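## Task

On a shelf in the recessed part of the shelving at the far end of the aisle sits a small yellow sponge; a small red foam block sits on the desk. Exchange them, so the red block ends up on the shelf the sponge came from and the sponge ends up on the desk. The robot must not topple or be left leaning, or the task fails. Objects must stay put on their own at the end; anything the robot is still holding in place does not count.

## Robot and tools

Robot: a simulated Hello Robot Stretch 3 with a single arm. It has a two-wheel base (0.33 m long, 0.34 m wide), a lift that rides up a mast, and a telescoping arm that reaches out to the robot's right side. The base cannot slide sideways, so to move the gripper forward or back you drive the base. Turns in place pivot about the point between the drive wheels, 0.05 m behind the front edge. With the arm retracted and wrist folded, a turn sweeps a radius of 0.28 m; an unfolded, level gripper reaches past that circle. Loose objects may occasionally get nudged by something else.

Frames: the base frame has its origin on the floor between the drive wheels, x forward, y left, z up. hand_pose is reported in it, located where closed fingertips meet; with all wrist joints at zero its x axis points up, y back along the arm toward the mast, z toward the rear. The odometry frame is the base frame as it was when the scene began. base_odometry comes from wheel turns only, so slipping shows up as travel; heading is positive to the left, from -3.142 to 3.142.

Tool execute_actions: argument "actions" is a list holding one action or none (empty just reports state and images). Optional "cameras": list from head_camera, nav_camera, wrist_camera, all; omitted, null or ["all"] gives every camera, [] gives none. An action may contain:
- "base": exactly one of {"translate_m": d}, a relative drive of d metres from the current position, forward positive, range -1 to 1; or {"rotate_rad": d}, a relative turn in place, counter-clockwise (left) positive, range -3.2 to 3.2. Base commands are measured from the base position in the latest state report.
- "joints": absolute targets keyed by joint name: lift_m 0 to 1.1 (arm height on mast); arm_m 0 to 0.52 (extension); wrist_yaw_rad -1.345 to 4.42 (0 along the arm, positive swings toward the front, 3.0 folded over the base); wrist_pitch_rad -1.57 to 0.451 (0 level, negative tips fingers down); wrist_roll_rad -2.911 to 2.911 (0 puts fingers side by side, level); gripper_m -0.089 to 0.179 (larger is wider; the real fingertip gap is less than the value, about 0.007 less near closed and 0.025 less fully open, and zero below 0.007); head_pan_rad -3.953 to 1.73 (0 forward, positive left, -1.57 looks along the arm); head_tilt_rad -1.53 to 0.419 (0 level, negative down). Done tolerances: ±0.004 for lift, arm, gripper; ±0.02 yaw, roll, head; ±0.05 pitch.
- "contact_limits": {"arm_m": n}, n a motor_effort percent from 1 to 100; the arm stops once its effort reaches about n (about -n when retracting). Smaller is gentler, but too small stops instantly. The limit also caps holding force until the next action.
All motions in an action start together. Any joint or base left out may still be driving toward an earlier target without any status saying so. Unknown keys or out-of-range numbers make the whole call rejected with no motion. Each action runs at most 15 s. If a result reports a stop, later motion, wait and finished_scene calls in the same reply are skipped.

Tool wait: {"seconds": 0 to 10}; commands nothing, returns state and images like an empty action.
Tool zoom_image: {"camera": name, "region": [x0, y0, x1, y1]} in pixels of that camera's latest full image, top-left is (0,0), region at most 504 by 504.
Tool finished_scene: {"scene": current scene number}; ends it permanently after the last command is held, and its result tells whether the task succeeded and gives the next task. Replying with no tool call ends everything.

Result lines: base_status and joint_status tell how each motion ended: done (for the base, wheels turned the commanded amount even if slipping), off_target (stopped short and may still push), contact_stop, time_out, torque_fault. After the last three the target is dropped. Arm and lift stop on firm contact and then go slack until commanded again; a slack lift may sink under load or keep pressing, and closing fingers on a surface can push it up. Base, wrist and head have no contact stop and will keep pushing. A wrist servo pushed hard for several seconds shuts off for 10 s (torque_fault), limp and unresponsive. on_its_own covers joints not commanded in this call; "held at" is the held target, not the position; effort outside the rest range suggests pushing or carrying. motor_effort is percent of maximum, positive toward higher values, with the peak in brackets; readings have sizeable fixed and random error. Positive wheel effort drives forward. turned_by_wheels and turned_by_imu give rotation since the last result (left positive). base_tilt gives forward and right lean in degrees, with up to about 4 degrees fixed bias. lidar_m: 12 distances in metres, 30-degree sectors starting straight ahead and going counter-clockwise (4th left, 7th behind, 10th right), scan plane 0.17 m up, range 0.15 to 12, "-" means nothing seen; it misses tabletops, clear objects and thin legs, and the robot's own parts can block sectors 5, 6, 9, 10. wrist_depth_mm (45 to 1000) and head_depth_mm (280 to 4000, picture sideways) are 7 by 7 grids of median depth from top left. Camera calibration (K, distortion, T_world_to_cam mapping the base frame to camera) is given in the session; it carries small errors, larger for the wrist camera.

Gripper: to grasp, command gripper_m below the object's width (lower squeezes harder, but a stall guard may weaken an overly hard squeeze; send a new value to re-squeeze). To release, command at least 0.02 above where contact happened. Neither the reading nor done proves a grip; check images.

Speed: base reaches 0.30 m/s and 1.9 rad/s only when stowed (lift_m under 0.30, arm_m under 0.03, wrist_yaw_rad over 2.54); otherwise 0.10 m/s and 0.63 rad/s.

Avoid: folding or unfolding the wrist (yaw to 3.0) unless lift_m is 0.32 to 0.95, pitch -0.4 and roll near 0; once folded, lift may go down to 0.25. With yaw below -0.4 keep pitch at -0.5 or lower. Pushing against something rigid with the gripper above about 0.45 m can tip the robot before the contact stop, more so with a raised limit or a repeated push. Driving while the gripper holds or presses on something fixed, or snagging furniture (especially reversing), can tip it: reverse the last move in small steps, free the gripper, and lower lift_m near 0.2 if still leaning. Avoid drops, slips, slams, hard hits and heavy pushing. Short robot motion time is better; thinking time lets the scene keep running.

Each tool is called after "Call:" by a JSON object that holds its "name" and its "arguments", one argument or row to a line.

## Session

Call:
{"name": "execute_actions", "arguments": {
  "actions": [
    {"joints":{"head_tilt_rad":-0.4}}
  ]
}}

Scene clock: 0.80 s.
base_odometry: x=+0.000 y=+0.000 heading=+0.000 (m, m, rad; odometry frame)
turned_by_wheels: +0.000 (rad since the last result)
turned_by_imu: +0.000 (rad since the last result)
base_tilt: forward=+0.8 right=+1.5 (deg)
lidar_m: 1.71 2.81 2.09 1.54 1.99 1.10 0.93 0.95 1.07 1.79 0.92 1.03
head_depth_mm: 1364 1394 1457 1589 1901 1803 1416 / 2600 1718 1734 1765 1803 1757 1404 / 2609 2790 3035 3214 2464 1788 1406 / 2538 2713 2863 3109 2437 1796 1400 / 2472 2596 2808 3027 2397 1779 1401 / 2346 2506 2682 2918 2397 1768 1389 / 2308 2463 2654 2785 2397 1774 1377
base_status: not commanded
joint_positions: lift_m=+0.526 arm_m=+0.001 wrist_yaw_rad=+2.823 wrist_pitch_rad=-0.473 wrist_roll_rad=-0.003 gripper_m=+0.037 head_pan_rad=+0.005 head_tilt_rad=-0.395
joint_status: all done
motor_effort: left_wheel=+0(0) right_wheel=+0(0) lift_m=+28(27) arm_m=+0(1) wrist_yaw_rad=+0(1) wrist_pitch_rad=+6(6) wrist_roll_rad=+0(0) gripper_m=+1(0) head_pan_rad=+0(0) head_tilt_rad=-2(22) (%)
hand_pose: x=+0.0467 y=+0.0607 z=+0.5269 quat_wxyz=(+0.273, +0.704, +0.055, +0.654) (m; base frame)
wrist_depth_mm: - - - - - - - / - - - - - - - / - - - - - - - / - - - - - - - / - 941 - 989 948 970 951 / 778 796 - 804 819 818 829 / 700 - 661 692 699 705 708
pictures: head_camera (sideways: a quarter turn clockwise sets it upright), nav_camera (sideways: a quarter turn counterclockwise sets it upright), wrist_camera
camera_calibration (this result's frames):
head_camera: T_world_to_cam=[[-0.364027, -0.0429111, -0.930399, 1.23211], [-0.00816531, 0.999047, -0.0428824, 0.0561045], [0.931352, -0.00801337, -0.364031, 0.421161], [0, 0, 0, 1]] pos_world=[0.0567317, 0.000195229, 1.30208]
nav_camera: T_world_to_cam=[[0.425382, -0.028301, 0.904571, -1.14191], [0.0191223, -0.999007, -0.0402479, 0.0965994], [0.904812, 0.0344183, -0.424418, 0.506191], [0, 0, 0, 1]] pos_world=[0.025892, 0.0467641, 1.25166]
wrist_camera: T_world_to_cam=[[0.934946, -0.354752, 0.00521767, -0.0358605], [-0.208814, -0.562097, -0.800278, 0.500264], [0.286833, 0.747127, -0.599607, 0.423097], [0, 0, 0, 1]] pos_world=[0.0166314, -0.0476317, 0.654229]
Images, in order (width x height): head_camera 896x504, nav_camera 672x504, wrist_camera 644x364.

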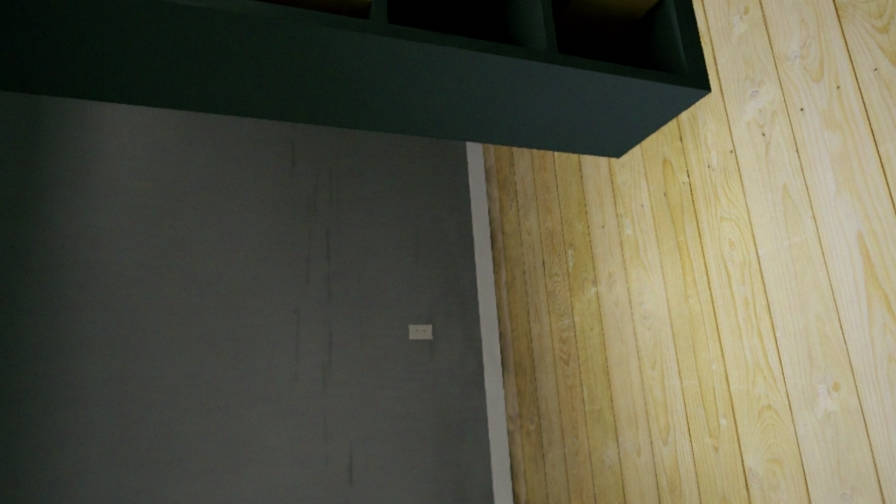

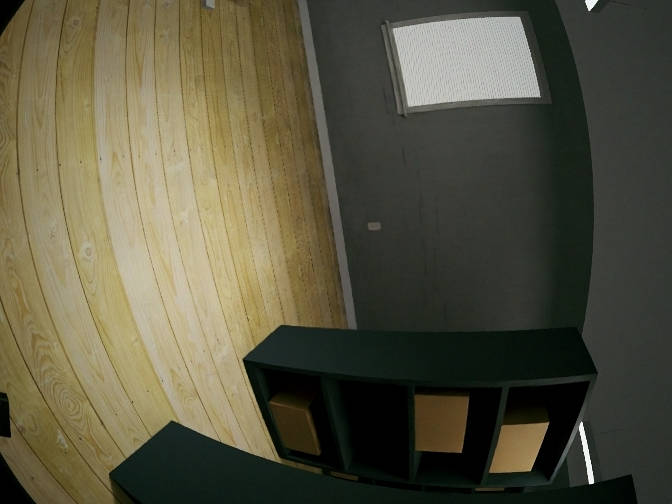

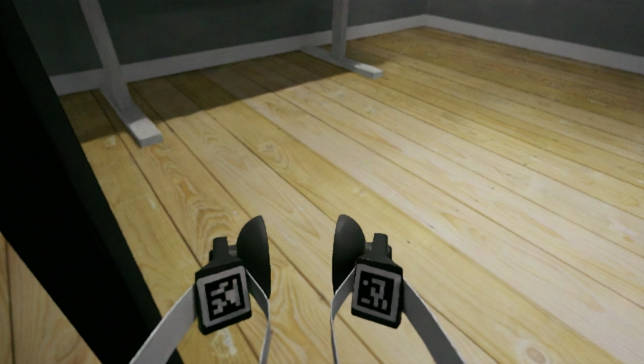

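Call:
{"name": "execute_actions", "arguments": {
  "actions": [
    {"joints":{"head_pan_rad":1.4}}
  ],
  "cameras": ["head_camera","nav_camera"]
}}

Scene clock: 3.27 s.
base_odometry: x=+0.000 y=+0.000 heading=+0.000 (m, m, rad; odometry frame)
turned_by_wheels: +0.000 (rad since the last result)
turned_by_imu: +0.000 (rad since the last result)
base_tilt: forward=+0.7 right=+1.7 (deg)
lidar_m: 1.70 2.80 2.10 1.54 1.98 1.10 0.94 0.95 1.08 1.79 0.92 1.03
head_depth_mm: 2266 2469 2726 2932 2525 1809 1422 / 2120 2291 2513 2085 2296 1809 1410 / 2004 2158 2316 2046 2432 1801 1401 / 1893 2051 2227 1834 2414 1793 1384 / 1799 1927 2071 1662 2343 1768 1409 / 1719 1812 1966 1654 2216 1765 1386 / 1647 1751 1846 1617 2053 1696 1373
base_status: not commanded
joint_positions: lift_m=+0.526 arm_m=+0.001 wrist_yaw_rad=+2.823 wrist_pitch_rad=-0.473 wrist_roll_rad=-0.003 gripper_m=+0.037 head_pan_rad=+1.393 head_tilt_rad=-0.395
joint_status: all done
motor_effort: left_wheel=-1(1) right_wheel=+0(0) lift_m=+28(27) arm_m=+0(0) wrist_yaw_rad=+1(1) wrist_pitch_rad=+6(6) wrist_roll_rad=+0(0) gripper_m=+0(0) head_pan_rad=+4(38) head_tilt_rad=-2(3) (%)
hand_pose: x=+0.0467 y=+0.0607 z=+0.5269 quat_wxyz=(+0.273, +0.704, +0.055, +0.654) (m; base frame)
wrist_depth_mm: - - - - - - - / - - - - - - - / - - - - - - - / - - - - - - - / - 941 960 972 940 931 970 / 802 817 - 789 772 799 807 / 687 - 667 688 685 710 692
pictures: head_camera (sideways: a quarter turn clockwise sets it upright), nav_camera (sideways: a quarter turn counterclockwise sets it upright)
camera_calibration (this result's frames):
head_camera: T_world_to_cam=[[-0.023927, -0.36594, -0.930331, 1.22995], [-0.983926, 0.173353, -0.0428817, 0.0620558], [0.176967, 0.914351, -0.364205, 0.425991], [0, 0, 0, 1]] pos_world=[0.0151009, 0.0498256, 1.30207]
nav_camera: T_world_to_cam=[[0.105094, 0.41334, 0.904492, -1.13985], [0.985873, -0.162586, -0.0402507, 0.0907057], [0.13042, 0.895944, -0.424588, 0.511136], [0, 0, 0, 1]] pos_world=[-0.036295, 0.0279444, 1.25166]
Images, in order (width x height): head_camera 896x504, nav_camera 672x504.

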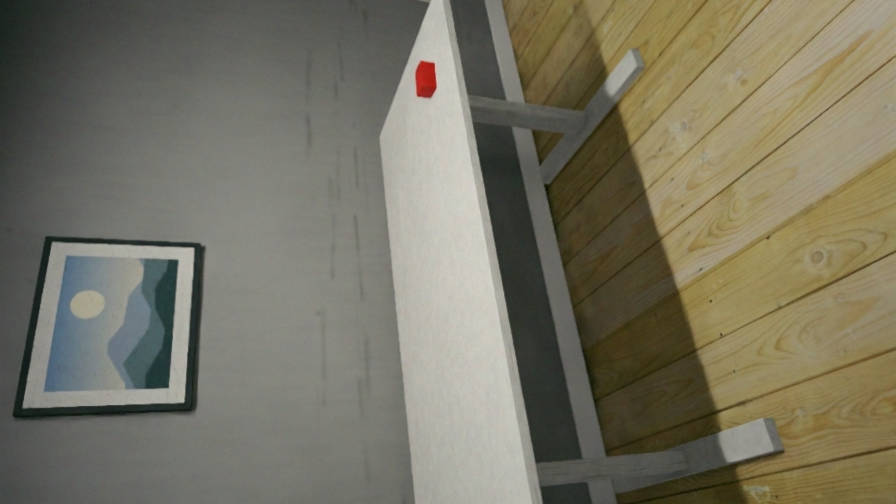

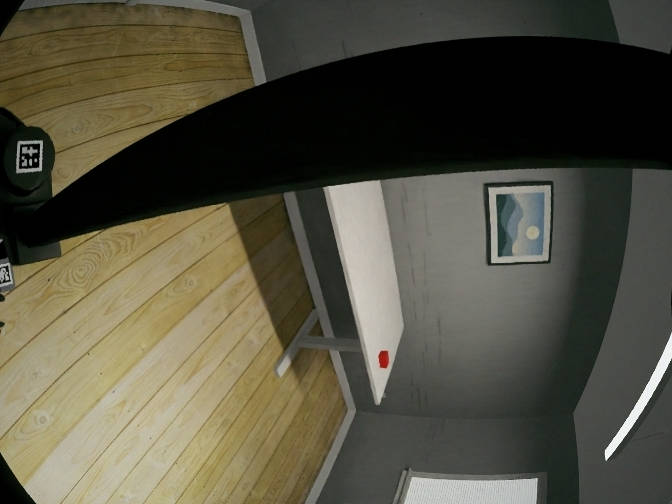

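Call:
{"name": "execute_actions", "arguments": {
  "actions": [
    {"base":{"rotate_rad":0.85},"joints":{"lift_m":0.28,"wrist_pitch_rad":-0.4,"wrist_yaw_rad":3.0,"head_pan_rad":0.3,"head_tilt_rad":-0.6}}
  ],
  "cameras": []
}}

Call:
{"name": "execute_actions", "arguments": {
  "actions": [
    {"base":{"translate_m":0.84}}
  ],
  "cameras": []
}}

Call:
{"name": "execute_actions", "arguments": {
  "actions": [
    {"base":{"translate_m":0.8}}
  ],
  "cameras": []
}}

Call:
{"name": "execute_actions", "arguments": {
  "actions": [
    {"base":{"rotate_rad":2.59},"joints":{"head_pan_rad":-1.57,"head_tilt_rad":-0.8}}
  ],
  "cameras": []
}}

Call:
{"name": "execute_actions", "arguments": {
  "actions": [
    {"joints":{"lift_m":0.85,"gripper_m":0.17}}
  ],
  "cameras": ["head_camera"]
}}

Call:
{"name": "execute_actions", "arguments": {
  "actions": [
    {"joints":{"wrist_yaw_rad":0}}
  ]
}}

Scene clock: 14.33 s.
base_odometry: x=+0.000 y=+0.000 heading=+0.850 (m, m, rad; odometry frame)
turned_by_wheels: +0.850 (rad since the last result)
turned_by_imu: +0.856 (rad since the last result)
base_tilt: forward=+0.8 right=+1.7 (deg)
lidar_m: 2.74 2.04 1.54 1.29 0.96 0.93 0.99 1.39 0.92 0.95 1.53 2.79
head_depth_mm: 2717 2919 3138 2566 1899 1503 1244 / 2588 2940 3366 2558 1895 1498 1244 / 2386 2667 3077 2510 1866 1488 1235 / 2203 2388 2139 2380 1861 1485 1226 / 2020 2252 1914 2490 1860 1487 1222 / 1865 2054 1649 2366 1817 1473 1218 / 1723 1893 1591 2229 1833 1458 1213
base_status: done
joint_positions: lift_m=+0.280 arm_m=+0.001 wrist_yaw_rad=+2.998 wrist_pitch_rad=-0.421 wrist_roll_rad=-0.003 gripper_m=+0.037 head_pan_rad=+0.307 head_tilt_rad=-0.593
joint_status: all done
motor_effort: left_wheel=-3(7) right_wheel=+3(6) lift_m=+23(25) arm_m=+0(0) wrist_yaw_rad=+3(3) wrist_pitch_rad=+10(11) wrist_roll_rad=+0(0) gripper_m=+0(0) head_pan_rad=-3(45) head_tilt_rad=-2(14) (%)
hand_pose: x=+0.0107 y=+0.0762 z=+0.2921 quat_wxyz=(+0.197, +0.699, +0.099, +0.680) (m; base frame)
wrist_depth_mm: 806 - - - - - - / 814 - - - - - - / 831 - - - - - - / 746 - 772 785 775 795 815 / 603 606 627 657 619 634 629 / 515 521 - 540 542 519 531 / 460 - - 451 451 449 460
pictures: none
No camera images: the call's "cameras" was empty. Leave "cameras" out to get every camera's image.

Scene clock: 18.90 s.
base_odometry: x=+0.555 y=+0.631 heading=+0.850 (m, m, rad; odometry frame)
turned_by_wheels: +0.000 (rad since the last result)
turned_by_imu: +0.006 (rad since the last result)
base_tilt: forward=+0.8 right=+1.6 (deg)
lidar_m: 2.11 1.30 1.54 1.20 1.70 1.65 1.74 1.39 1.35 1.45 2.14 2.08
head_depth_mm: 2022 2156 2325 2409 1877 1490 1243 / 2021 2266 2523 2541 1900 1486 1232 / 1818 2070 2368 2378 1884 1502 1240 / 1678 1851 2042 1290 1847 1483 1227 / 1541 1692 1800 1143 1728 1475 1227 / 1434 1573 1627 1085 1843 1463 1216 / 1337 1459 1511 1078 1718 1457 1213
base_status: done
joint_positions: lift_m=+0.280 arm_m=+0.001 wrist_yaw_rad=+2.999 wrist_pitch_rad=-0.421 wrist_roll_rad=-0.003 gripper_m=+0.037 head_pan_rad=+0.307 head_tilt_rad=-0.594
joint_status: not commanded
motor_effort: left_wheel=-3(8) right_wheel=+3(10) lift_m=+23(22) arm_m=+1(0) wrist_yaw_rad=+0(2) wrist_pitch_rad=+9(9) wrist_roll_rad=+0(0) gripper_m=+0(0) head_pan_rad=-4(3) head_tilt_rad=-3(3) (%)
hand_pose: x=+0.0106 y=+0.0763 z=+0.2922 quat_wxyz=(+0.197, +0.699, +0.099, +0.681) (m; base frame)
wrist_depth_mm: - - - - - - - / - - - - - - - / 976 - 1000 - - - - / 770 - 768 775 743 767 799 / 610 605 641 646 622 641 640 / 523 519 - 552 523 525 531 / 460 - - 454 455 460 462
pictures: none
No camera images: the call's "cameras" was empty. Leave "cameras" out to get every camera's image.

Scene clock: 23.33 s.
base_odometry: x=+1.083 y=+1.232 heading=+0.850 (m, m, rad; odometry frame)
turned_by_wheels: +0.000 (rad since the last result)
turned_by_imu: +0.005 (rad since the last result)
base_tilt: forward=+0.8 right=+1.9 (deg)
lidar_m: 1.48 1.15 0.67 1.17 1.65 2.32 2.46 1.94 1.77 1.93 1.45 1.41
head_depth_mm: 1355 1457 1557 1683 1761 1506 1248 / 1432 1571 1719 1875 1888 1494 1245 / 1305 1453 1656 1926 1899 1495 1232 / 1196 1326 1482 1701 1803 1479 1228 / 1100 1214 1360 1512 1690 1484 1224 / 1024 1121 1237 1377 1557 1467 1129 / 956 1039 1139 1261 1376 641 548
base_status: done
joint_positions: lift_m=+0.280 arm_m=+0.001 wrist_yaw_rad=+2.999 wrist_pitch_rad=-0.421 wrist_roll_rad=-0.003 gripper_m=+0.037 head_pan_rad=+0.307 head_tilt_rad=-0.594
joint_status: not commanded
motor_effort: left_wheel=-3(8) right_wheel=+2(8) lift_m=+22(24) arm_m=+0(0) wrist_yaw_rad=+1(0) wrist_pitch_rad=+9(9) wrist_roll_rad=+0(0) gripper_m=+0(0) head_pan_rad=-3(4) head_tilt_rad=-3(3) (%)
hand_pose: x=+0.0105 y=+0.0763 z=+0.2922 quat_wxyz=(+0.197, +0.699, +0.099, +0.681) (m; base frame)
wrist_depth_mm: - - - - - 938 919 / - - - - - - 960 / - - - - 970 - 951 / 740 - 776 778 741 796 793 / 605 603 643 654 592 637 621 / 520 509 - 547 531 525 524 / 461 - - 448 456 457 457
pictures: none
No camera images: the call's "cameras" was empty. Leave "cameras" out to get every camera's image.

Scene clock: 26.30 s.
base_odometry: x=+1.083 y=+1.232 heading=-2.844 (m, m, rad; odometry frame)
turned_by_wheels: +2.590 (rad since the last result)
turned_by_imu: +2.601 (rad since the last result)
base_tilt: forward=+0.7 right=+1.7 (deg)
lidar_m: 2.32 2.41 1.94 1.77 1.97 1.46 1.41 1.47 1.15 0.68 1.16 1.35
head_depth_mm: 918 1055 1220 1454 1571 1320 1146 / 925 1052 1197 1351 686 1257 1139 / 930 1054 1075 836 684 1260 1137 / 933 1062 1072 833 677 1228 1109 / 937 1070 1067 825 674 1244 1128 / 943 1080 1060 821 671 1241 1120 / 943 1081 1050 818 668 1241 1118
base_status: done
joint_positions: lift_m=+0.280 arm_m=+0.001 wrist_yaw_rad=+2.999 wrist_pitch_rad=-0.421 wrist_roll_rad=-0.003 gripper_m=+0.037 head_pan_rad=-1.563 head_tilt_rad=-0.791
joint_status: all done
motor_effort: left_wheel=-4(11) right_wheel=+3(11) lift_m=+23(23) arm_m=+0(0) wrist_yaw_rad=+0(2) wrist_pitch_rad=+9(9) wrist_roll_rad=+0(0) gripper_m=+1(0) head_pan_rad=-4(41) head_tilt_rad=-4(17) (%)
hand_pose: x=+0.0105 y=+0.0763 z=+0.2922 quat_wxyz=(+0.197, +0.699, +0.099, +0.681) (m; base frame)
wrist_depth_mm: - - - - - - - / - - - - - - - / - - 986 - - - - / 769 - 765 778 779 798 791 / 620 592 638 651 622 624 647 / 513 519 - 542 535 523 529 / 445 - - 456 451 448 463
pictures: none
No camera images: the call's "cameras" was empty. Leave "cameras" out to get every camera's image.

Scene clock: 32.30 s.
base_odometry: x=+1.083 y=+1.232 heading=-2.844 (m, m, rad; odometry frame)
turned_by_wheels: +0.000 (rad since the last result)
turned_by_imu: +0.000 (rad since the last result)
base_tilt: forward=+0.8 right=+1.7 (deg)
lidar_m: 2.32 2.41 1.94 1.77 1.97 1.46 1.41 1.47 1.16 0.68 1.16 1.35
head_depth_mm: 922 1054 1211 1450 1565 - 1096 / 927 1055 1196 1350 700 - 1104 / 930 1055 1077 836 683 - 1115 / 935 1064 1071 829 676 - - / 939 1072 1065 824 672 - 1108 / 947 1070 1053 821 671 1243 1122 / 942 1081 1045 818 672 1243 1113
base_status: not commanded
joint_positions: lift_m=+0.850 arm_m=+0.001 wrist_yaw_rad=+2.999 wrist_pitch_rad=-0.420 wrist_roll_rad=-0.003 gripper_m=+0.170 head_pan_rad=-1.563 head_tilt_rad=-0.791
joint_status: all done
motor_effort: left_wheel=-3(3) right_wheel=+3(3) lift_m=+32(34) arm_m=+0(0) wrist_yaw_rad=+1(1) wrist_pitch_rad=+9(9) wrist_roll_rad=+0(0) gripper_m=+1(92) head_pan_rad=-3(3) head_tilt_rad=-5(5) (%)
hand_pose: x=+0.0106 y=+0.0763 z=+0.8620 quat_wxyz=(+0.197, +0.699, +0.098, +0.681) (m; base frame)
wrist_depth_mm: - - - - - - - / - - - - - - - / - - - - - - - / - - - - - - - / - - - - - - - / - - - - - - - / - - - - - - -
pictures: head_camera (sideways: a quarter turn clockwise sets it upright)
camera_calibration (this result's frames):
head_camera: T_world_to_cam=[[-0.0466236, 0.694439, -0.71804, 0.95328], [0.99889, 0.0275982, -0.0381687, 0.0438036], [-0.00668924, -0.719022, -0.694955, 0.857434], [0, 0, 0, 1]] pos_world=[0.00642597, -0.0466894, 1.28204]
Images, in order (width x height): head_camera 896x504.

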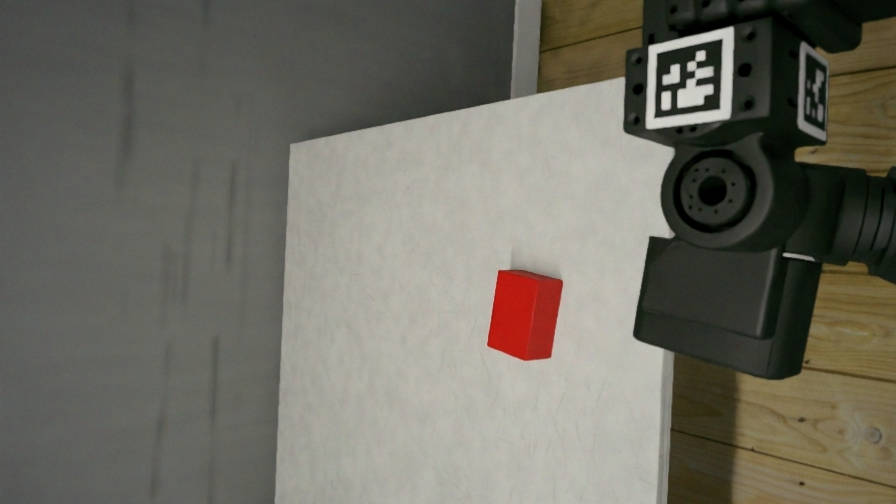

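Scene clock: 34.80 s.
base_odometry: x=+1.083 y=+1.232 heading=-2.844 (m, m, rad; odometry frame)
turned_by_wheels: +0.000 (rad since the last result)
turned_by_imu: +0.000 (rad since the last result)
base_tilt: forward=+0.9 right=+1.8 (deg)
lidar_m: 2.31 2.40 1.94 1.78 1.97 1.46 1.41 1.47 1.15 0.68 1.16 1.35
head_depth_mm: 923 1046 1221 1447 1572 - - / 925 1055 1197 1356 719 - - / 927 1064 1071 835 722 - - / 935 1072 1075 831 681 - 1125 / 939 1072 1059 826 659 1251 1120 / 937 1079 1051 820 672 1247 1124 / 948 1081 1049 816 670 1240 1122
base_status: not commanded
joint_positions: lift_m=+0.850 arm_m=+0.001 wrist_yaw_rad=+0.002 wrist_pitch_rad=-0.420 wrist_roll_rad=-0.003 gripper_m=+0.170 head_pan_rad=-1.563 head_tilt_rad=-0.791
joint_status: all done
motor_effort: left_wheel=-3(3) right_wheel=+2(3) lift_m=+31(31) arm_m=+0(1) wrist_yaw_rad=-2(3) wrist_pitch_rad=+9(9) wrist_roll_rad=+0(0) gripper_m=+1(0) head_pan_rad=-4(4) head_tilt_rad=-4(4) (%)
hand_pose: x=-0.0211 y=-0.3696 z=+0.8620 quat_wxyz=(+0.693, +0.149, -0.690, -0.147) (m; base frame)
wrist_depth_mm: 808 794 814 829 826 844 844 / 844 863 850 833 904 905 897 / 622 649 628 650 974 987 980 / 485 497 487 494 544 - - / 392 393 330 403 398 - - / - 319 315 335 340 - - / - 287 285 287 291 - -
pictures: head_camera (sideways: a quarter turn clockwise sets it upright), nav_camera (sideways: a quarter turn counterclockwise sets it upright), wrist_camera
camera_calibration (this result's frames):
head_camera: T_world_to_cam=[[-0.0466237, 0.694439, -0.71804, 0.95328], [0.99889, 0.0275983, -0.0381687, 0.0438036], [-0.00668916, -0.719022, -0.694955, 0.857434], [0, 0, 0, 1]] pos_world=[0.00642598, -0.0466894, 1.28204]
nav_camera: T_world_to_cam=[[-0.024506, -0.741343, 0.670678, -0.834251], [-0.999069, -0.00565773, -0.042759, 0.106058], [0.0354936, -0.671102, -0.740515, 0.922713], [0, 0, 0, 1]] pos_world=[0.0527645, 0.00136854, 1.24733]
wrist_camera: T_world_to_cam=[[-0.999091, 0.0425285, 0.00285804, -0.0187847], [0.0212912, 0.556017, -0.830898, 0.956892], [-0.036926, -0.830082, -0.556417, 0.337915], [0, 0, 0, 1]] pos_world=[-0.0266631, -0.250752, 0.983156]
Images, in order (width x height): head_camera 896x504, nav_camera 672x504, wrist_camera 644x364.

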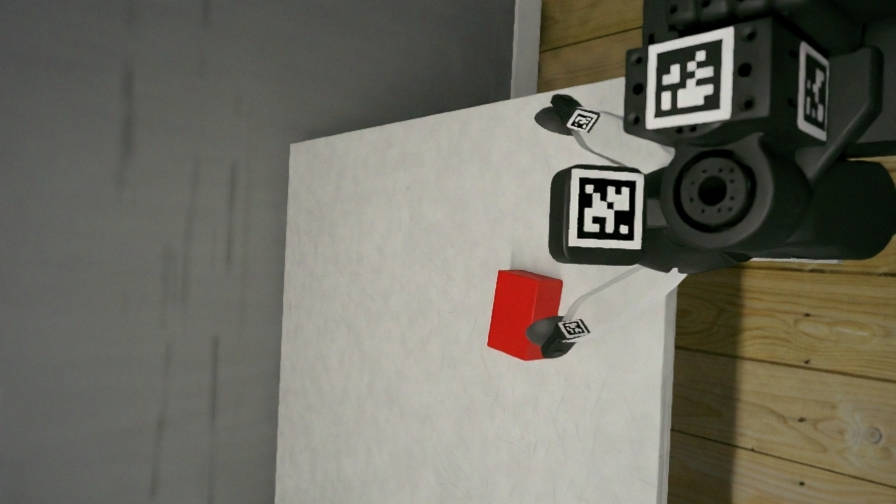

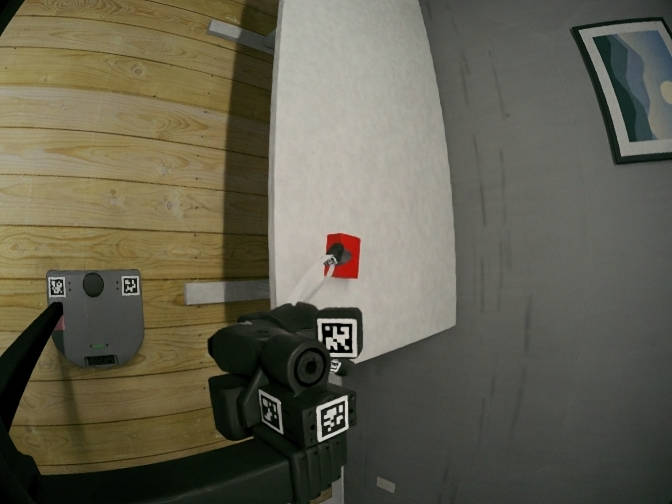

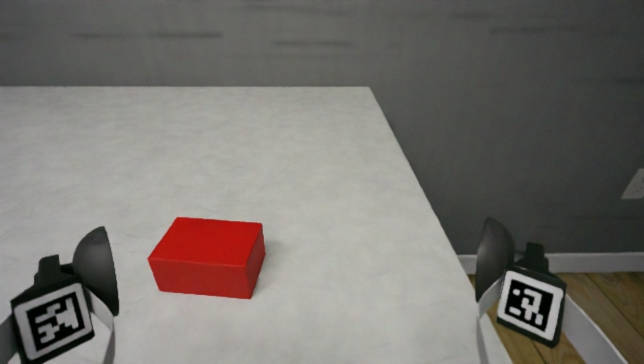

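Call:
{"name": "execute_actions", "arguments": {
  "actions": [
    {"base":{"translate_m":0.09},"joints":{"lift_m":0.732,"wrist_pitch_rad":-0.39}}
  ],
  "cameras": ["wrist_camera"]
}}

Call:
{"name": "execute_actions", "arguments": {
  "actions": [
    {"joints":{"arm_m":0.125}}
  ],
  "cameras": ["wrist_camera"]
}}

Scene clock: 39.90 s.
base_odometry: x=+0.997 y=+1.205 heading=-2.844 (m, m, rad; odometry frame)
turned_by_wheels: +0.000 (rad since the last result)
turned_by_imu: +0.000 (rad since the last result)
base_tilt: forward=+0.8 right=+1.9 (deg)
lidar_m: 2.23 2.32 1.90 1.77 2.10 1.55 1.50 1.56 1.16 0.68 1.16 1.27
head_depth_mm: 922 1053 1222 1375 688 1241 - / 931 1047 1088 841 687 1287 - / 931 1058 1076 837 684 1250 - / 936 1071 1069 832 672 616 1121 / 935 1072 1062 826 676 1251 1130 / 940 1070 1053 824 672 1243 1126 / 945 1081 1045 819 671 1239 1121
base_status: done
joint_positions: lift_m=+0.732 arm_m=+0.001 wrist_yaw_rad=+0.002 wrist_pitch_rad=-0.411 wrist_roll_rad=-0.003 gripper_m=+0.170 head_pan_rad=-1.563 head_tilt_rad=-0.791
joint_status: all done
motor_effort: left_wheel=-3(3) right_wheel=+3(5) lift_m=+23(29) arm_m=+0(0) wrist_yaw_rad=-2(2) wrist_pitch_rad=+9(11) wrist_roll_rad=+0(0) gripper_m=+0(1) head_pan_rad=-3(4) head_tilt_rad=-4(4) (%)
hand_pose: x=-0.0212 y=-0.3708 z=+0.7464 quat_wxyz=(+0.694, +0.145, -0.691, -0.144) (m; base frame)
wrist_depth_mm: 786 795 799 795 817 854 854 / 525 520 535 537 551 873 917 / 365 367 343 260 370 373 992 / 275 274 262 252 280 282 299 / 222 222 225 226 224 236 227 / - 185 187 189 189 - 191 / - 161 161 163 162 160 164
pictures: wrist_camera
camera_calibration (this result's frames):
wrist_camera: T_world_to_cam=[[-0.99907, 0.0430512, 0.00244562, -0.0180128], [0.0215803, 0.548296, -0.836006, 0.862503], [-0.037332, -0.835175, -0.548715, 0.265018], [0, 0, 0, 1]] pos_world=[-0.0267155, -0.250795, 0.866521]
Images, in order (width x height): wrist_camera 644x364.

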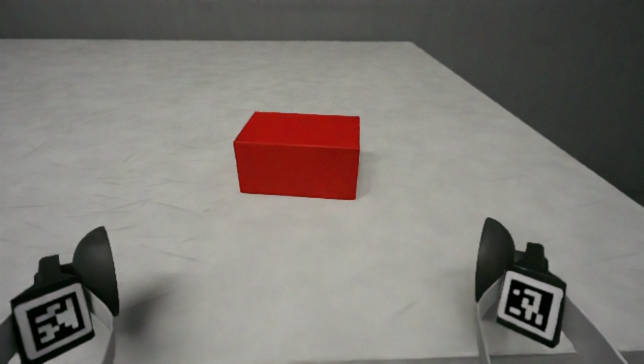

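Scene clock: 42.07 s.
base_odometry: x=+0.997 y=+1.205 heading=-2.844 (m, m, rad; odometry frame)
turned_by_wheels: +0.000 (rad since the last result)
turned_by_imu: +0.000 (rad since the last result)
base_tilt: forward=+0.7 right=+1.6 (deg)
lidar_m: 2.23 2.32 1.90 1.77 2.10 1.55 1.50 1.56 1.16 0.69 1.16 1.28
head_depth_mm: 925 1052 1217 1374 691 623 - / 926 1054 1088 843 720 - 1139 / 930 1061 1079 836 - 1218 1112 / 934 1068 1070 834 677 1250 1128 / 939 1066 1067 827 661 1243 1127 / 943 1073 1055 825 672 1239 1121 / 949 1080 1042 818 669 1235 1121
base_status: not commanded
joint_positions: lift_m=+0.732 arm_m=+0.125 wrist_yaw_rad=+0.001 wrist_pitch_rad=-0.411 wrist_roll_rad=-0.003 gripper_m=+0.170 head_pan_rad=-1.563 head_tilt_rad=-0.791
joint_status: all done
motor_effort: left_wheel=-2(3) right_wheel=+3(3) lift_m=+23(23) arm_m=+5(6) wrist_yaw_rad=-1(2) wrist_pitch_rad=+9(9) wrist_roll_rad=+0(0) gripper_m=+1(0) head_pan_rad=-4(4) head_tilt_rad=-5(3) (%)
hand_pose: x=-0.0213 y=-0.4949 z=+0.7465 quat_wxyz=(+0.694, +0.145, -0.691, -0.144) (m; base frame)
wrist_depth_mm: 680 697 696 711 709 713 707 / 521 524 536 545 540 783 775 / 359 363 365 369 374 375 837 / 274 274 277 278 282 281 297 / 222 223 163 156 218 236 228 / - 187 136 133 177 - 191 / - 161 153 145 158 159 164
pictures: wrist_camera
camera_calibration (this result's frames):
wrist_camera: T_world_to_cam=[[-0.999043, 0.0436653, 0.0024423, -0.0124991], [0.0219173, 0.54822, -0.836047, 0.930594], [-0.0378452, -0.835194, -0.548652, 0.161264], [0, 0, 0, 1]] pos_world=[-0.0267802, -0.374938, 0.866529]
Images, in order (width x height): wrist_camera 644x364.

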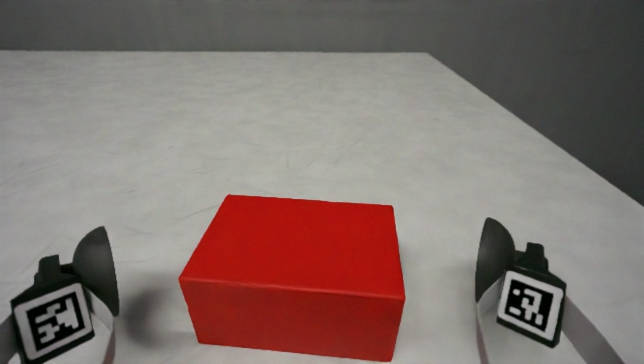

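Call:
{"name": "execute_actions", "arguments": {
  "actions": [
    {"joints":{"gripper_m":0.05}}
  ],
  "cameras": []
}}

Call:
{"name": "execute_actions", "arguments": {
  "actions": [
    {"joints":{"lift_m":0.8,"head_pan_rad":1.3,"head_tilt_rad":-0.4}}
  ],
  "cameras": []
}}

Call:
{"name": "execute_actions", "arguments": {
  "actions": [
    {"joints":{"arm_m":0,"wrist_yaw_rad":3.0}}
  ]
}}

Scene clock: 46.03 s.
base_odometry: x=+0.997 y=+1.205 heading=-2.844 (m, m, rad; odometry frame)
turned_by_wheels: +0.000 (rad since the last result)
turned_by_imu: +0.000 (rad since the last result)
base_tilt: forward=+0.7 right=+1.9 (deg)
lidar_m: 2.23 2.32 1.90 1.77 2.10 1.55 1.50 1.56 1.16 0.69 1.17 1.27
head_depth_mm: 920 1055 1224 1374 687 620 - / 928 1058 1088 842 722 - 1139 / 928 1058 1074 839 - 1224 1122 / 932 1073 1072 829 662 1252 1124 / 934 1072 1064 822 676 1255 1128 / 944 1077 1054 820 670 1242 1124 / 947 1079 1048 819 666 1239 1117
base_status: not commanded
joint_positions: lift_m=+0.732 arm_m=+0.125 wrist_yaw_rad=+0.001 wrist_pitch_rad=-0.411 wrist_roll_rad=-0.003 gripper_m=+0.051 head_pan_rad=-1.563 head_tilt_rad=-0.791
joint_status: all done
motor_effort: left_wheel=-3(4) right_wheel=+2(2) lift_m=+23(22) arm_m=+5(5) wrist_yaw_rad=-1(1) wrist_pitch_rad=+9(9) wrist_roll_rad=+0(0) gripper_m=-23(100) head_pan_rad=-4(4) head_tilt_rad=-4(4) (%)
hand_pose: x=-0.0213 y=-0.4949 z=+0.7465 quat_wxyz=(+0.694, +0.145, -0.691, -0.144) (m; base frame)
wrist_depth_mm: 682 667 705 701 706 692 722 / 512 527 533 541 553 763 790 / 358 356 361 369 373 373 846 / 273 275 275 281 279 280 298 / 220 225 154 155 197 227 227 / 186 193 134 133 135 190 190 / 164 156 149 144 153 163 164
pictures: none
No camera images: the call's "cameras" was empty. Leave "cameras" out to get every camera's image.

Scene clock: 47.97 s.
base_odometry: x=+0.997 y=+1.205 heading=-2.844 (m, m, rad; odometry frame)
turned_by_wheels: +0.000 (rad since the last result)
turned_by_imu: +0.000 (rad since the last result)
base_tilt: forward=+0.7 right=+1.7 (deg)
lidar_m: 2.23 2.32 1.91 1.77 2.10 1.55 1.50 1.56 1.16 0.69 1.16 1.28
head_depth_mm: 1693 1885 3567 3527 2440 1791 1402 / 1625 1760 1923 2074 2232 1778 1402 / 1952 1767 1882 2025 2183 1772 1393 / 2599 2608 2751 2760 2379 1771 1387 / 3103 3351 3615 3646 2342 1728 1379 / 3081 3195 3511 1865 2019 1725 1383 / 1431 1534 1640 1759 1920 1710 1364
base_status: not commanded
joint_positions: lift_m=+0.800 arm_m=+0.125 wrist_yaw_rad=+0.001 wrist_pitch_rad=-0.411 wrist_roll_rad=-0.003 gripper_m=+0.054 head_pan_rad=+1.293 head_tilt_rad=-0.409
joint_status: all done
motor_effort: left_wheel=-3(4) right_wheel=+3(3) lift_m=+32(34) arm_m=+5(5) wrist_yaw_rad=+0(2) wrist_pitch_rad=+9(9) wrist_roll_rad=+0(0) gripper_m=-22(23) head_pan_rad=+3(43) head_tilt_rad=+3(23) (%)
hand_pose: x=-0.0213 y=-0.4949 z=+0.8140 quat_wxyz=(+0.694, +0.145, -0.691, -0.144) (m; base frame)
wrist_depth_mm: 686 683 694 695 699 699 713 / 704 723 717 734 724 773 776 / 526 528 535 539 536 857 845 / 399 401 406 404 409 425 945 / 322 330 155 155 247 331 - / 270 281 134 132 133 276 276 / 235 226 149 144 225 234 239
pictures: none
No camera images: the call's "cameras" was empty. Leave "cameras" out to get every camera's image.

Scene clock: 50.47 s.
base_odometry: x=+0.997 y=+1.205 heading=-2.844 (m, m, rad; odometry frame)
turned_by_wheels: +0.000 (rad since the last result)
turned_by_imu: +0.000 (rad since the last result)
base_tilt: forward=+0.8 right=+1.7 (deg)
lidar_m: 2.23 2.31 1.90 1.77 2.10 1.55 1.50 1.56 1.15 0.68 1.16 1.28
head_depth_mm: 1695 1866 3581 3639 2447 1783 1401 / 1644 1770 1901 2069 2211 1797 1402 / 1954 1775 1903 2054 2169 1755 1395 / 2559 2577 2732 2787 2340 1761 1379 / 3101 3403 3686 3662 2369 1747 1381 / 3029 3227 3510 1867 2008 1735 1368 / 1429 1523 1632 1781 1907 1720 1367
base_status: not commanded
joint_positions: lift_m=+0.800 arm_m=+0.001 wrist_yaw_rad=+2.998 wrist_pitch_rad=-0.411 wrist_roll_rad=-0.003 gripper_m=+0.054 head_pan_rad=+1.293 head_tilt_rad=-0.409
joint_status: all done
motor_effort: left_wheel=-3(4) right_wheel=+2(2) lift_m=+31(32) arm_m=-3(3) wrist_yaw_rad=+3(4) wrist_pitch_rad=+9(9) wrist_roll_rad=+0(0) gripper_m=-21(21) head_pan_rad=+4(4) head_tilt_rad=+2(3) (%)
hand_pose: x=+0.0110 y=+0.0772 z=+0.8140 quat_wxyz=(+0.194, +0.699, +0.095, +0.681) (m; base frame)
wrist_depth_mm: - - - - - - - / - - - - - - - / - - - - - - - / - - - - - - - / - - 155 155 - - - / - - 134 133 133 - - / - 984 147 145 962 - -
pictures: head_camera (sideways: a quarter turn clockwise sets it upright), nav_camera (sideways: a quarter turn counterclockwise sets it upright), wrist_camera
camera_calibration (this result's frames):
head_camera: T_world_to_cam=[[-0.0637945, -0.374002, -0.925231, 1.22354], [-0.961901, 0.270024, -0.0428277, 0.0618503], [0.265853, 0.887248, -0.376978, 0.442071], [0, 0, 0, 1]] pos_world=[0.0200232, 0.0486776, 1.30136]
nav_camera: T_world_to_cam=[[0.149184, 0.412726, 0.898555, -1.13238], [0.964598, -0.260606, -0.0404473, 0.0910908], [0.217475, 0.872778, -0.436993, 0.526747], [0, 0, 0, 1]] pos_world=[-0.0334876, 0.0313659, 1.25137]
wrist_camera: T_world_to_cam=[[0.982332, -0.187131, 0.00244788, -0.00934143], [-0.100654, -0.539313, -0.836068, 0.758084], [0.157774, 0.82105, -0.54862, 0.547351], [0, 0, 0, 1]] pos_world=[-0.000877559, -0.0423066, 0.934121]
Images, in order (width x height): head_camera 896x504, nav_camera 672x504, wrist_camera 644x364.

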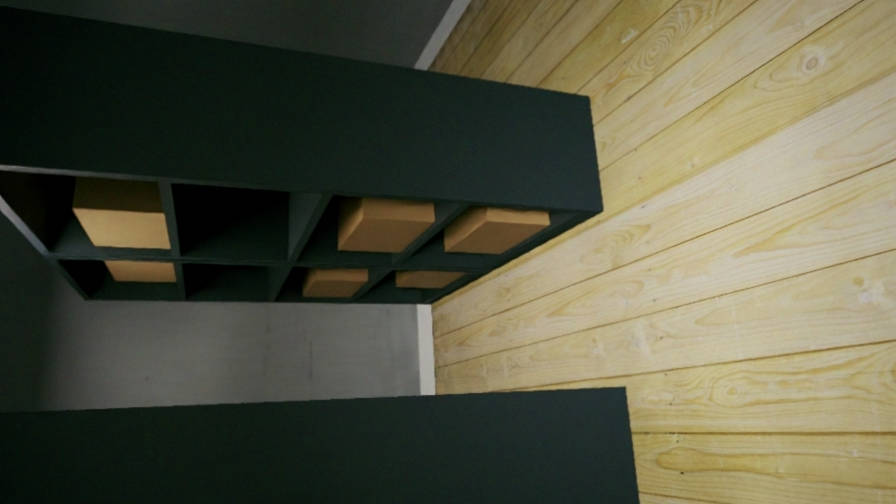

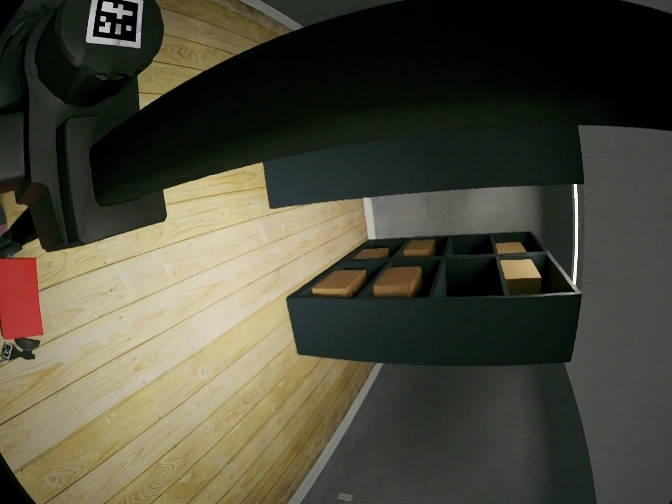

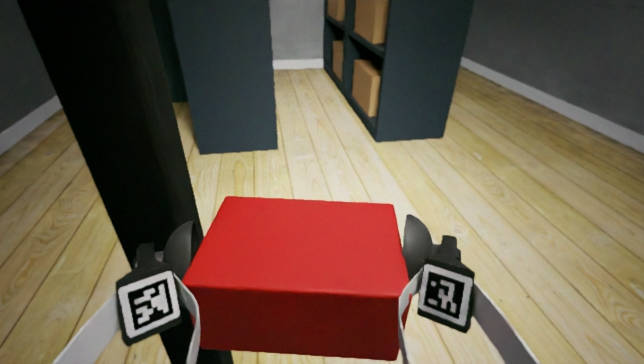

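Call:
{"name": "execute_actions", "arguments": {
  "actions": [
    {"base":{"translate_m":0.41},"joints":{"lift_m":0.28,"head_pan_rad":-3.14,"head_tilt_rad":-0.6}}
  ],
  "cameras": []
}}

Call:
{"name": "execute_actions", "arguments": {
  "actions": [
    {"base":{"rotate_rad":-1.56}}
  ],
  "cameras": []
}}

Call:
{"name": "execute_actions", "arguments": {
  "actions": [
    {"base":{"translate_m":-1.0}}
  ],
  "cameras": ["head_camera"]
}}

Scene clock: 59.97 s.
base_odometry: x=+0.605 y=+1.085 heading=-2.844 (m, m, rad; odometry frame)
turned_by_wheels: +0.000 (rad since the last result)
turned_by_imu: +0.003 (rad since the last result)
base_tilt: forward=+0.9 right=+1.6 (deg)
lidar_m: 1.82 1.91 1.83 1.79 1.84 1.97 1.91 1.57 0.86 1.13 0.95 0.96
head_depth_mm: 1580 1770 1933 2179 1889 1490 1242 / 1600 1752 1963 2196 1880 1501 1236 / 1590 1749 1967 2173 1851 1489 1235 / 1589 1753 1957 2185 1856 1469 1225 / 1615 1771 1978 2208 1846 1474 1217 / 1607 1788 1983 2203 1825 1469 1228 / 1629 1793 1991 2211 1812 1463 1215
base_status: done
joint_positions: lift_m=+0.280 arm_m=+0.001 wrist_yaw_rad=+2.998 wrist_pitch_rad=-0.411 wrist_roll_rad=-0.003 gripper_m=+0.054 head_pan_rad=-3.133 head_tilt_rad=-0.593
joint_status: all done
motor_effort: left_wheel=-5(6) right_wheel=+3(6) lift_m=+23(27) arm_m=-3(3) wrist_yaw_rad=+3(3) wrist_pitch_rad=+9(9) wrist_roll_rad=+0(0) gripper_m=-22(22) head_pan_rad=-3(47) head_tilt_rad=-3(17) (%)
hand_pose: x=+0.0109 y=+0.0773 z=+0.2945 quat_wxyz=(+0.194, +0.699, +0.095, +0.681) (m; base frame)
wrist_depth_mm: - - - - - - - / - - - - - - - / 997 - - - - - - / 774 - 794 770 780 787 801 / 614 602 156 156 403 630 629 / 524 531 134 133 133 542 534 / 469 - 145 143 427 458 462
pictures: none
No camera images: the call's "cameras" was empty. Leave "cameras" out to get every camera's image.

Scene clock: 62.17 s.
base_odometry: x=+0.605 y=+1.085 heading=+1.879 (m, m, rad; odometry frame)
turned_by_wheels: -1.560 (rad since the last result)
turned_by_imu: -1.566 (rad since the last result)
base_tilt: forward=+0.7 right=+1.5 (deg)
lidar_m: 1.12 0.96 0.98 1.82 1.91 1.82 1.79 1.85 1.96 1.91 1.56 0.86
head_depth_mm: 1447 1596 1795 2023 1914 1503 1240 / 1575 1665 1787 2034 1874 1497 1234 / 3098 3334 3094 2395 1863 1473 1226 / 3196 3381 3679 2517 1856 1486 1229 / 2259 2486 2516 2366 1842 1473 1227 / 1489 1656 1850 2078 1843 1466 1218 / 1494 1658 1857 2115 1815 1447 1210
base_status: done
joint_positions: lift_m=+0.280 arm_m=+0.001 wrist_yaw_rad=+2.998 wrist_pitch_rad=-0.411 wrist_roll_rad=-0.003 gripper_m=+0.054 head_pan_rad=-3.133 head_tilt_rad=-0.593
joint_status: not commanded
motor_effort: left_wheel=+3(11) right_wheel=-3(7) lift_m=+23(23) arm_m=-3(4) wrist_yaw_rad=+2(1) wrist_pitch_rad=+9(9) wrist_roll_rad=+0(0) gripper_m=-21(22) head_pan_rad=-4(4) head_tilt_rad=-3(3) (%)
hand_pose: x=+0.0109 y=+0.0773 z=+0.2945 quat_wxyz=(+0.194, +0.699, +0.095, +0.681) (m; base frame)
wrist_depth_mm: - - - - - - - / - - - - - - - / - - - - - 914 979 / 769 - 811 791 804 783 787 / 623 606 154 156 401 628 645 / 527 540 133 133 133 537 531 / 453 - 146 143 428 454 459
pictures: none
No camera images: the call's "cameras" was empty. Leave "cameras" out to get every camera's image.

Scene clock: 67.17 s.
base_odometry: x=+0.909 y=+0.132 heading=+1.879 (m, m, rad; odometry frame)
turned_by_wheels: +0.000 (rad since the last result)
turned_by_imu: -0.007 (rad since the last result)
base_tilt: forward=+0.8 right=+1.7 (deg)
lidar_m: 2.13 1.81 1.91 1.86 1.07 0.82 1.22 0.83 1.95 1.89 1.97 1.76
head_depth_mm: 1339 1464 1073 895 984 1134 1239 / 2086 1523 1606 1444 1395 1329 1230 / 2189 2411 2690 2384 1847 1493 1236 / 2219 2443 2769 2480 1860 1488 1231 / 2201 2471 2728 2357 1828 1474 1218 / 1351 1321 1699 1501 1528 1401 1225 / 1316 871 882 909 1022 1183 1204
base_status: done
joint_positions: lift_m=+0.280 arm_m=+0.001 wrist_yaw_rad=+2.999 wrist_pitch_rad=-0.411 wrist_roll_rad=-0.003 gripper_m=+0.054 head_pan_rad=-3.133 head_tilt_rad=-0.594
joint_status: not commanded
motor_effort: left_wheel=+2(8) right_wheel=-2(8) lift_m=+23(21) arm_m=-4(3) wrist_yaw_rad=+1(2) wrist_pitch_rad=+9(9) wrist_roll_rad=+0(0) gripper_m=-21(21) head_pan_rad=-4(4) head_tilt_rad=-3(3) (%)
hand_pose: x=+0.0108 y=+0.0773 z=+0.2945 quat_wxyz=(+0.193, +0.699, +0.095, +0.681) (m; base frame)
wrist_depth_mm: - - - - - - - / - - - - - - - / - - - - - - - / 773 - 806 763 780 800 799 / 631 612 155 156 405 655 648 / 519 537 134 133 133 542 540 / 461 - 146 144 428 463 464
pictures: head_camera (sideways: a quarter turn clockwise sets it upright)
camera_calibration (this result's frames):
head_camera: T_world_to_cam=[[0.540515, 0.045724, -0.840091, 1.1088], [0.0202818, -0.99894, -0.0413204, 0.0538865], [-0.84109, 0.00529577, -0.54087, 0.662081], [0, 0, 0, 1]] pos_world=[-0.0435445, -0.000375368, 1.29182]
Images, in order (width x height): head_camera 896x504.

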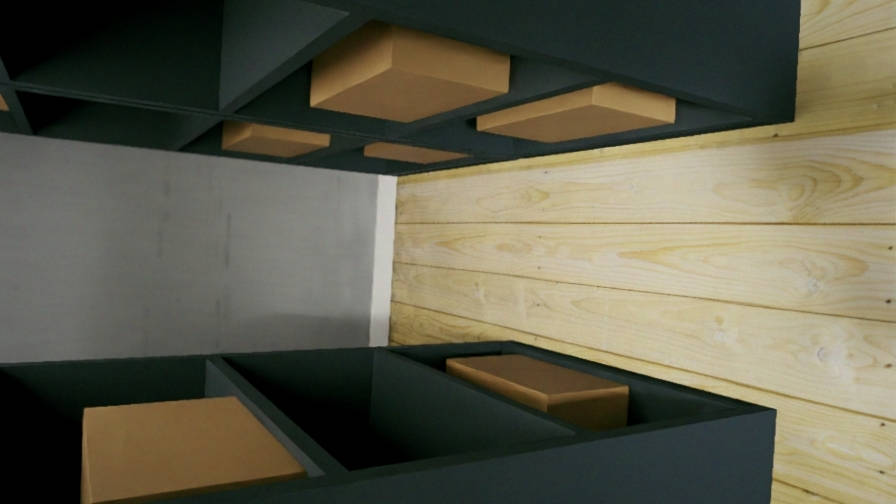

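Call:
{"name": "execute_actions", "arguments": {
  "actions": [
    {"base":{"translate_m":-1.0}}
  ],
  "cameras": []
}}

Call:
{"name": "execute_actions", "arguments": {
  "actions": [
    {"base":{"translate_m":-0.45},"joints":{"head_pan_rad":-2.3,"head_tilt_rad":-0.5}}
  ],
  "cameras": ["head_camera","nav_camera"]
}}

Scene clock: 74.67 s.
base_odometry: x=+1.212 y=-0.820 heading=+1.880 (m, m, rad; odometry frame)
turned_by_wheels: +0.000 (rad since the last result)
turned_by_imu: -0.007 (rad since the last result)
base_tilt: forward=+0.7 right=+1.8 (deg)
lidar_m: 2.73 2.61 0.37 0.33 0.34 0.47 1.60 0.45 0.33 0.42 0.36 2.69
head_depth_mm: 1298 1407 1165 1191 889 900 1089 / 1330 1448 1568 1485 1432 1348 1178 / 1357 1500 1652 1884 1864 1489 1231 / 1349 1508 1667 1897 1847 1487 1228 / 1354 1517 1675 1911 1857 1465 1215 / 1370 1506 1683 1911 1844 1470 1188 / 1374 1511 1696 1872 881 940 980
base_status: done
joint_positions: lift_m=+0.280 arm_m=+0.001 wrist_yaw_rad=+2.999 wrist_pitch_rad=-0.411 wrist_roll_rad=-0.003 gripper_m=+0.054 head_pan_rad=-3.133 head_tilt_rad=-0.594
joint_status: not commanded
motor_effort: left_wheel=+2(7) right_wheel=-2(8) lift_m=+22(22) arm_m=-3(3) wrist_yaw_rad=+0(2) wrist_pitch_rad=+9(9) wrist_roll_rad=+0(0) gripper_m=-21(21) head_pan_rad=-4(4) head_tilt_rad=-3(3) (%)
hand_pose: x=+0.0108 y=+0.0773 z=+0.2945 quat_wxyz=(+0.193, +0.699, +0.095, +0.681) (m; base frame)
wrist_depth_mm: - 455 560 745 438 - - / 330 - 364 805 451 - - / 354 - 387 813 464 - - / 390 - 431 636 523 790 781 / 425 433 155 156 326 649 650 / 443 458 134 133 133 538 535 / 462 - 146 143 433 451 459
pictures: none
No camera images: the call's "cameras" was empty. Leave "cameras" out to get every camera's image.

Scene clock: 77.90 s.
base_odometry: x=+1.349 y=-1.249 heading=+1.880 (m, m, rad; odometry frame)
turned_by_wheels: +0.000 (rad since the last result)
turned_by_imu: -0.003 (rad since the last result)
base_tilt: forward=+0.9 right=+1.9 (deg)
lidar_m: 3.18 0.47 0.35 0.34 0.40 0.48 1.17 1.08 0.32 0.31 0.33 0.45
head_depth_mm: 1092 1176 1255 1335 1431 1509 1304 / 1019 1244 1333 1456 1589 1600 1313 / 1031 1385 1382 1552 1522 1550 1298 / 1078 1454 1295 1663 1336 1422 1302 / - 293 318 352 393 449 528 / 289 306 338 383 429 407 643 / 323 363 415 484 474 375 746
base_status: done
joint_positions: lift_m=+0.280 arm_m=+0.001 wrist_yaw_rad=+2.999 wrist_pitch_rad=-0.411 wrist_roll_rad=-0.003 gripper_m=+0.054 head_pan_rad=-2.307 head_tilt_rad=-0.507
joint_status: all done
motor_effort: left_wheel=+2(8) right_wheel=-2(9) lift_m=+23(22) arm_m=-3(3) wrist_yaw_rad=+2(1) wrist_pitch_rad=+10(9) wrist_roll_rad=+0(1) gripper_m=-21(21) head_pan_rad=+4(44) head_tilt_rad=+2(11) (%)
hand_pose: x=+0.0107 y=+0.0773 z=+0.2945 quat_wxyz=(+0.193, +0.699, +0.095, +0.681) (m; base frame)
wrist_depth_mm: - 706 736 479 483 496 618 / 315 - 779 383 400 426 459 / 348 - 823 417 440 458 636 / 368 - 635 453 492 526 619 / 410 426 154 156 346 572 618 / 440 480 134 133 133 541 530 / 455 - 145 142 430 462 459
pictures: head_camera (sideways: a quarter turn clockwise sets it upright), nav_camera (sideways: a quarter turn counterclockwise sets it upright)
camera_calibration (this result's frames):
head_camera: T_world_to_cam=[[0.282409, 0.373027, -0.883796, 1.16737], [0.74591, -0.664708, -0.0422072, 0.0506194], [-0.603211, -0.647313, -0.465964, 0.563168], [0, 0, 0, 1]] pos_world=[-0.0277233, -0.0372668, 1.29627]
nav_camera: T_world_to_cam=[[-0.374166, -0.367813, 0.851301, -1.06755], [-0.746982, 0.663539, -0.0416272, 0.103062], [-0.549561, -0.651482, -0.523024, 0.643367], [0, 0, 0, 1]] pos_world=[0.0311136, -0.0419023, 1.24959]
Images, in order (width x height): head_camera 896x504, nav_camera 672x504.

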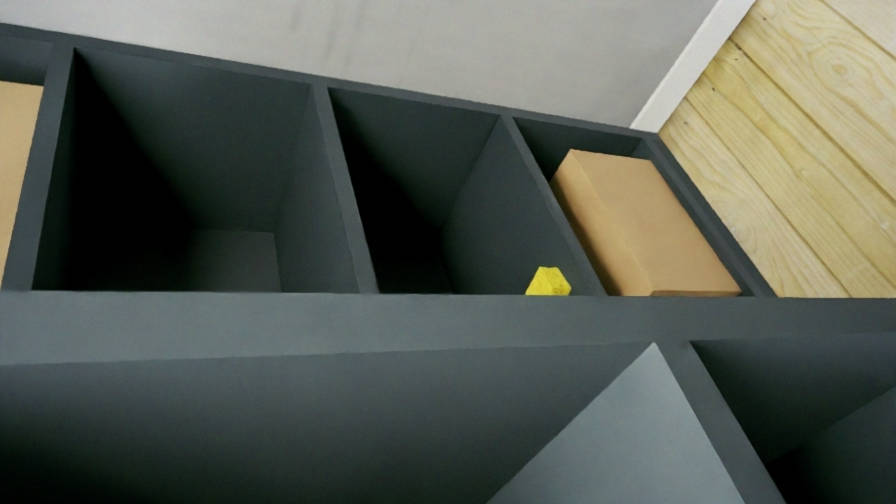

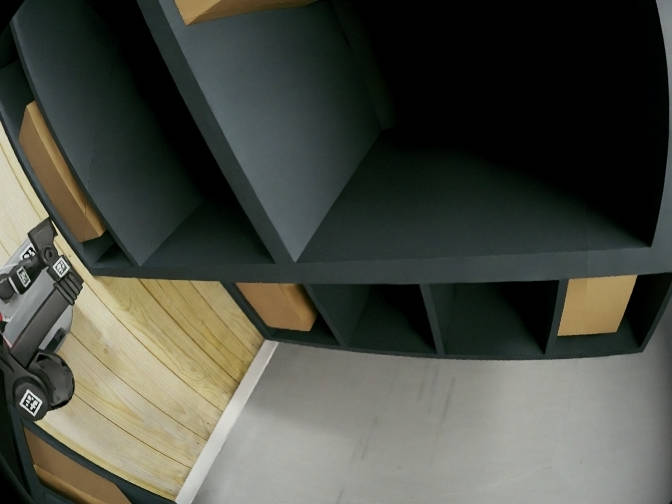

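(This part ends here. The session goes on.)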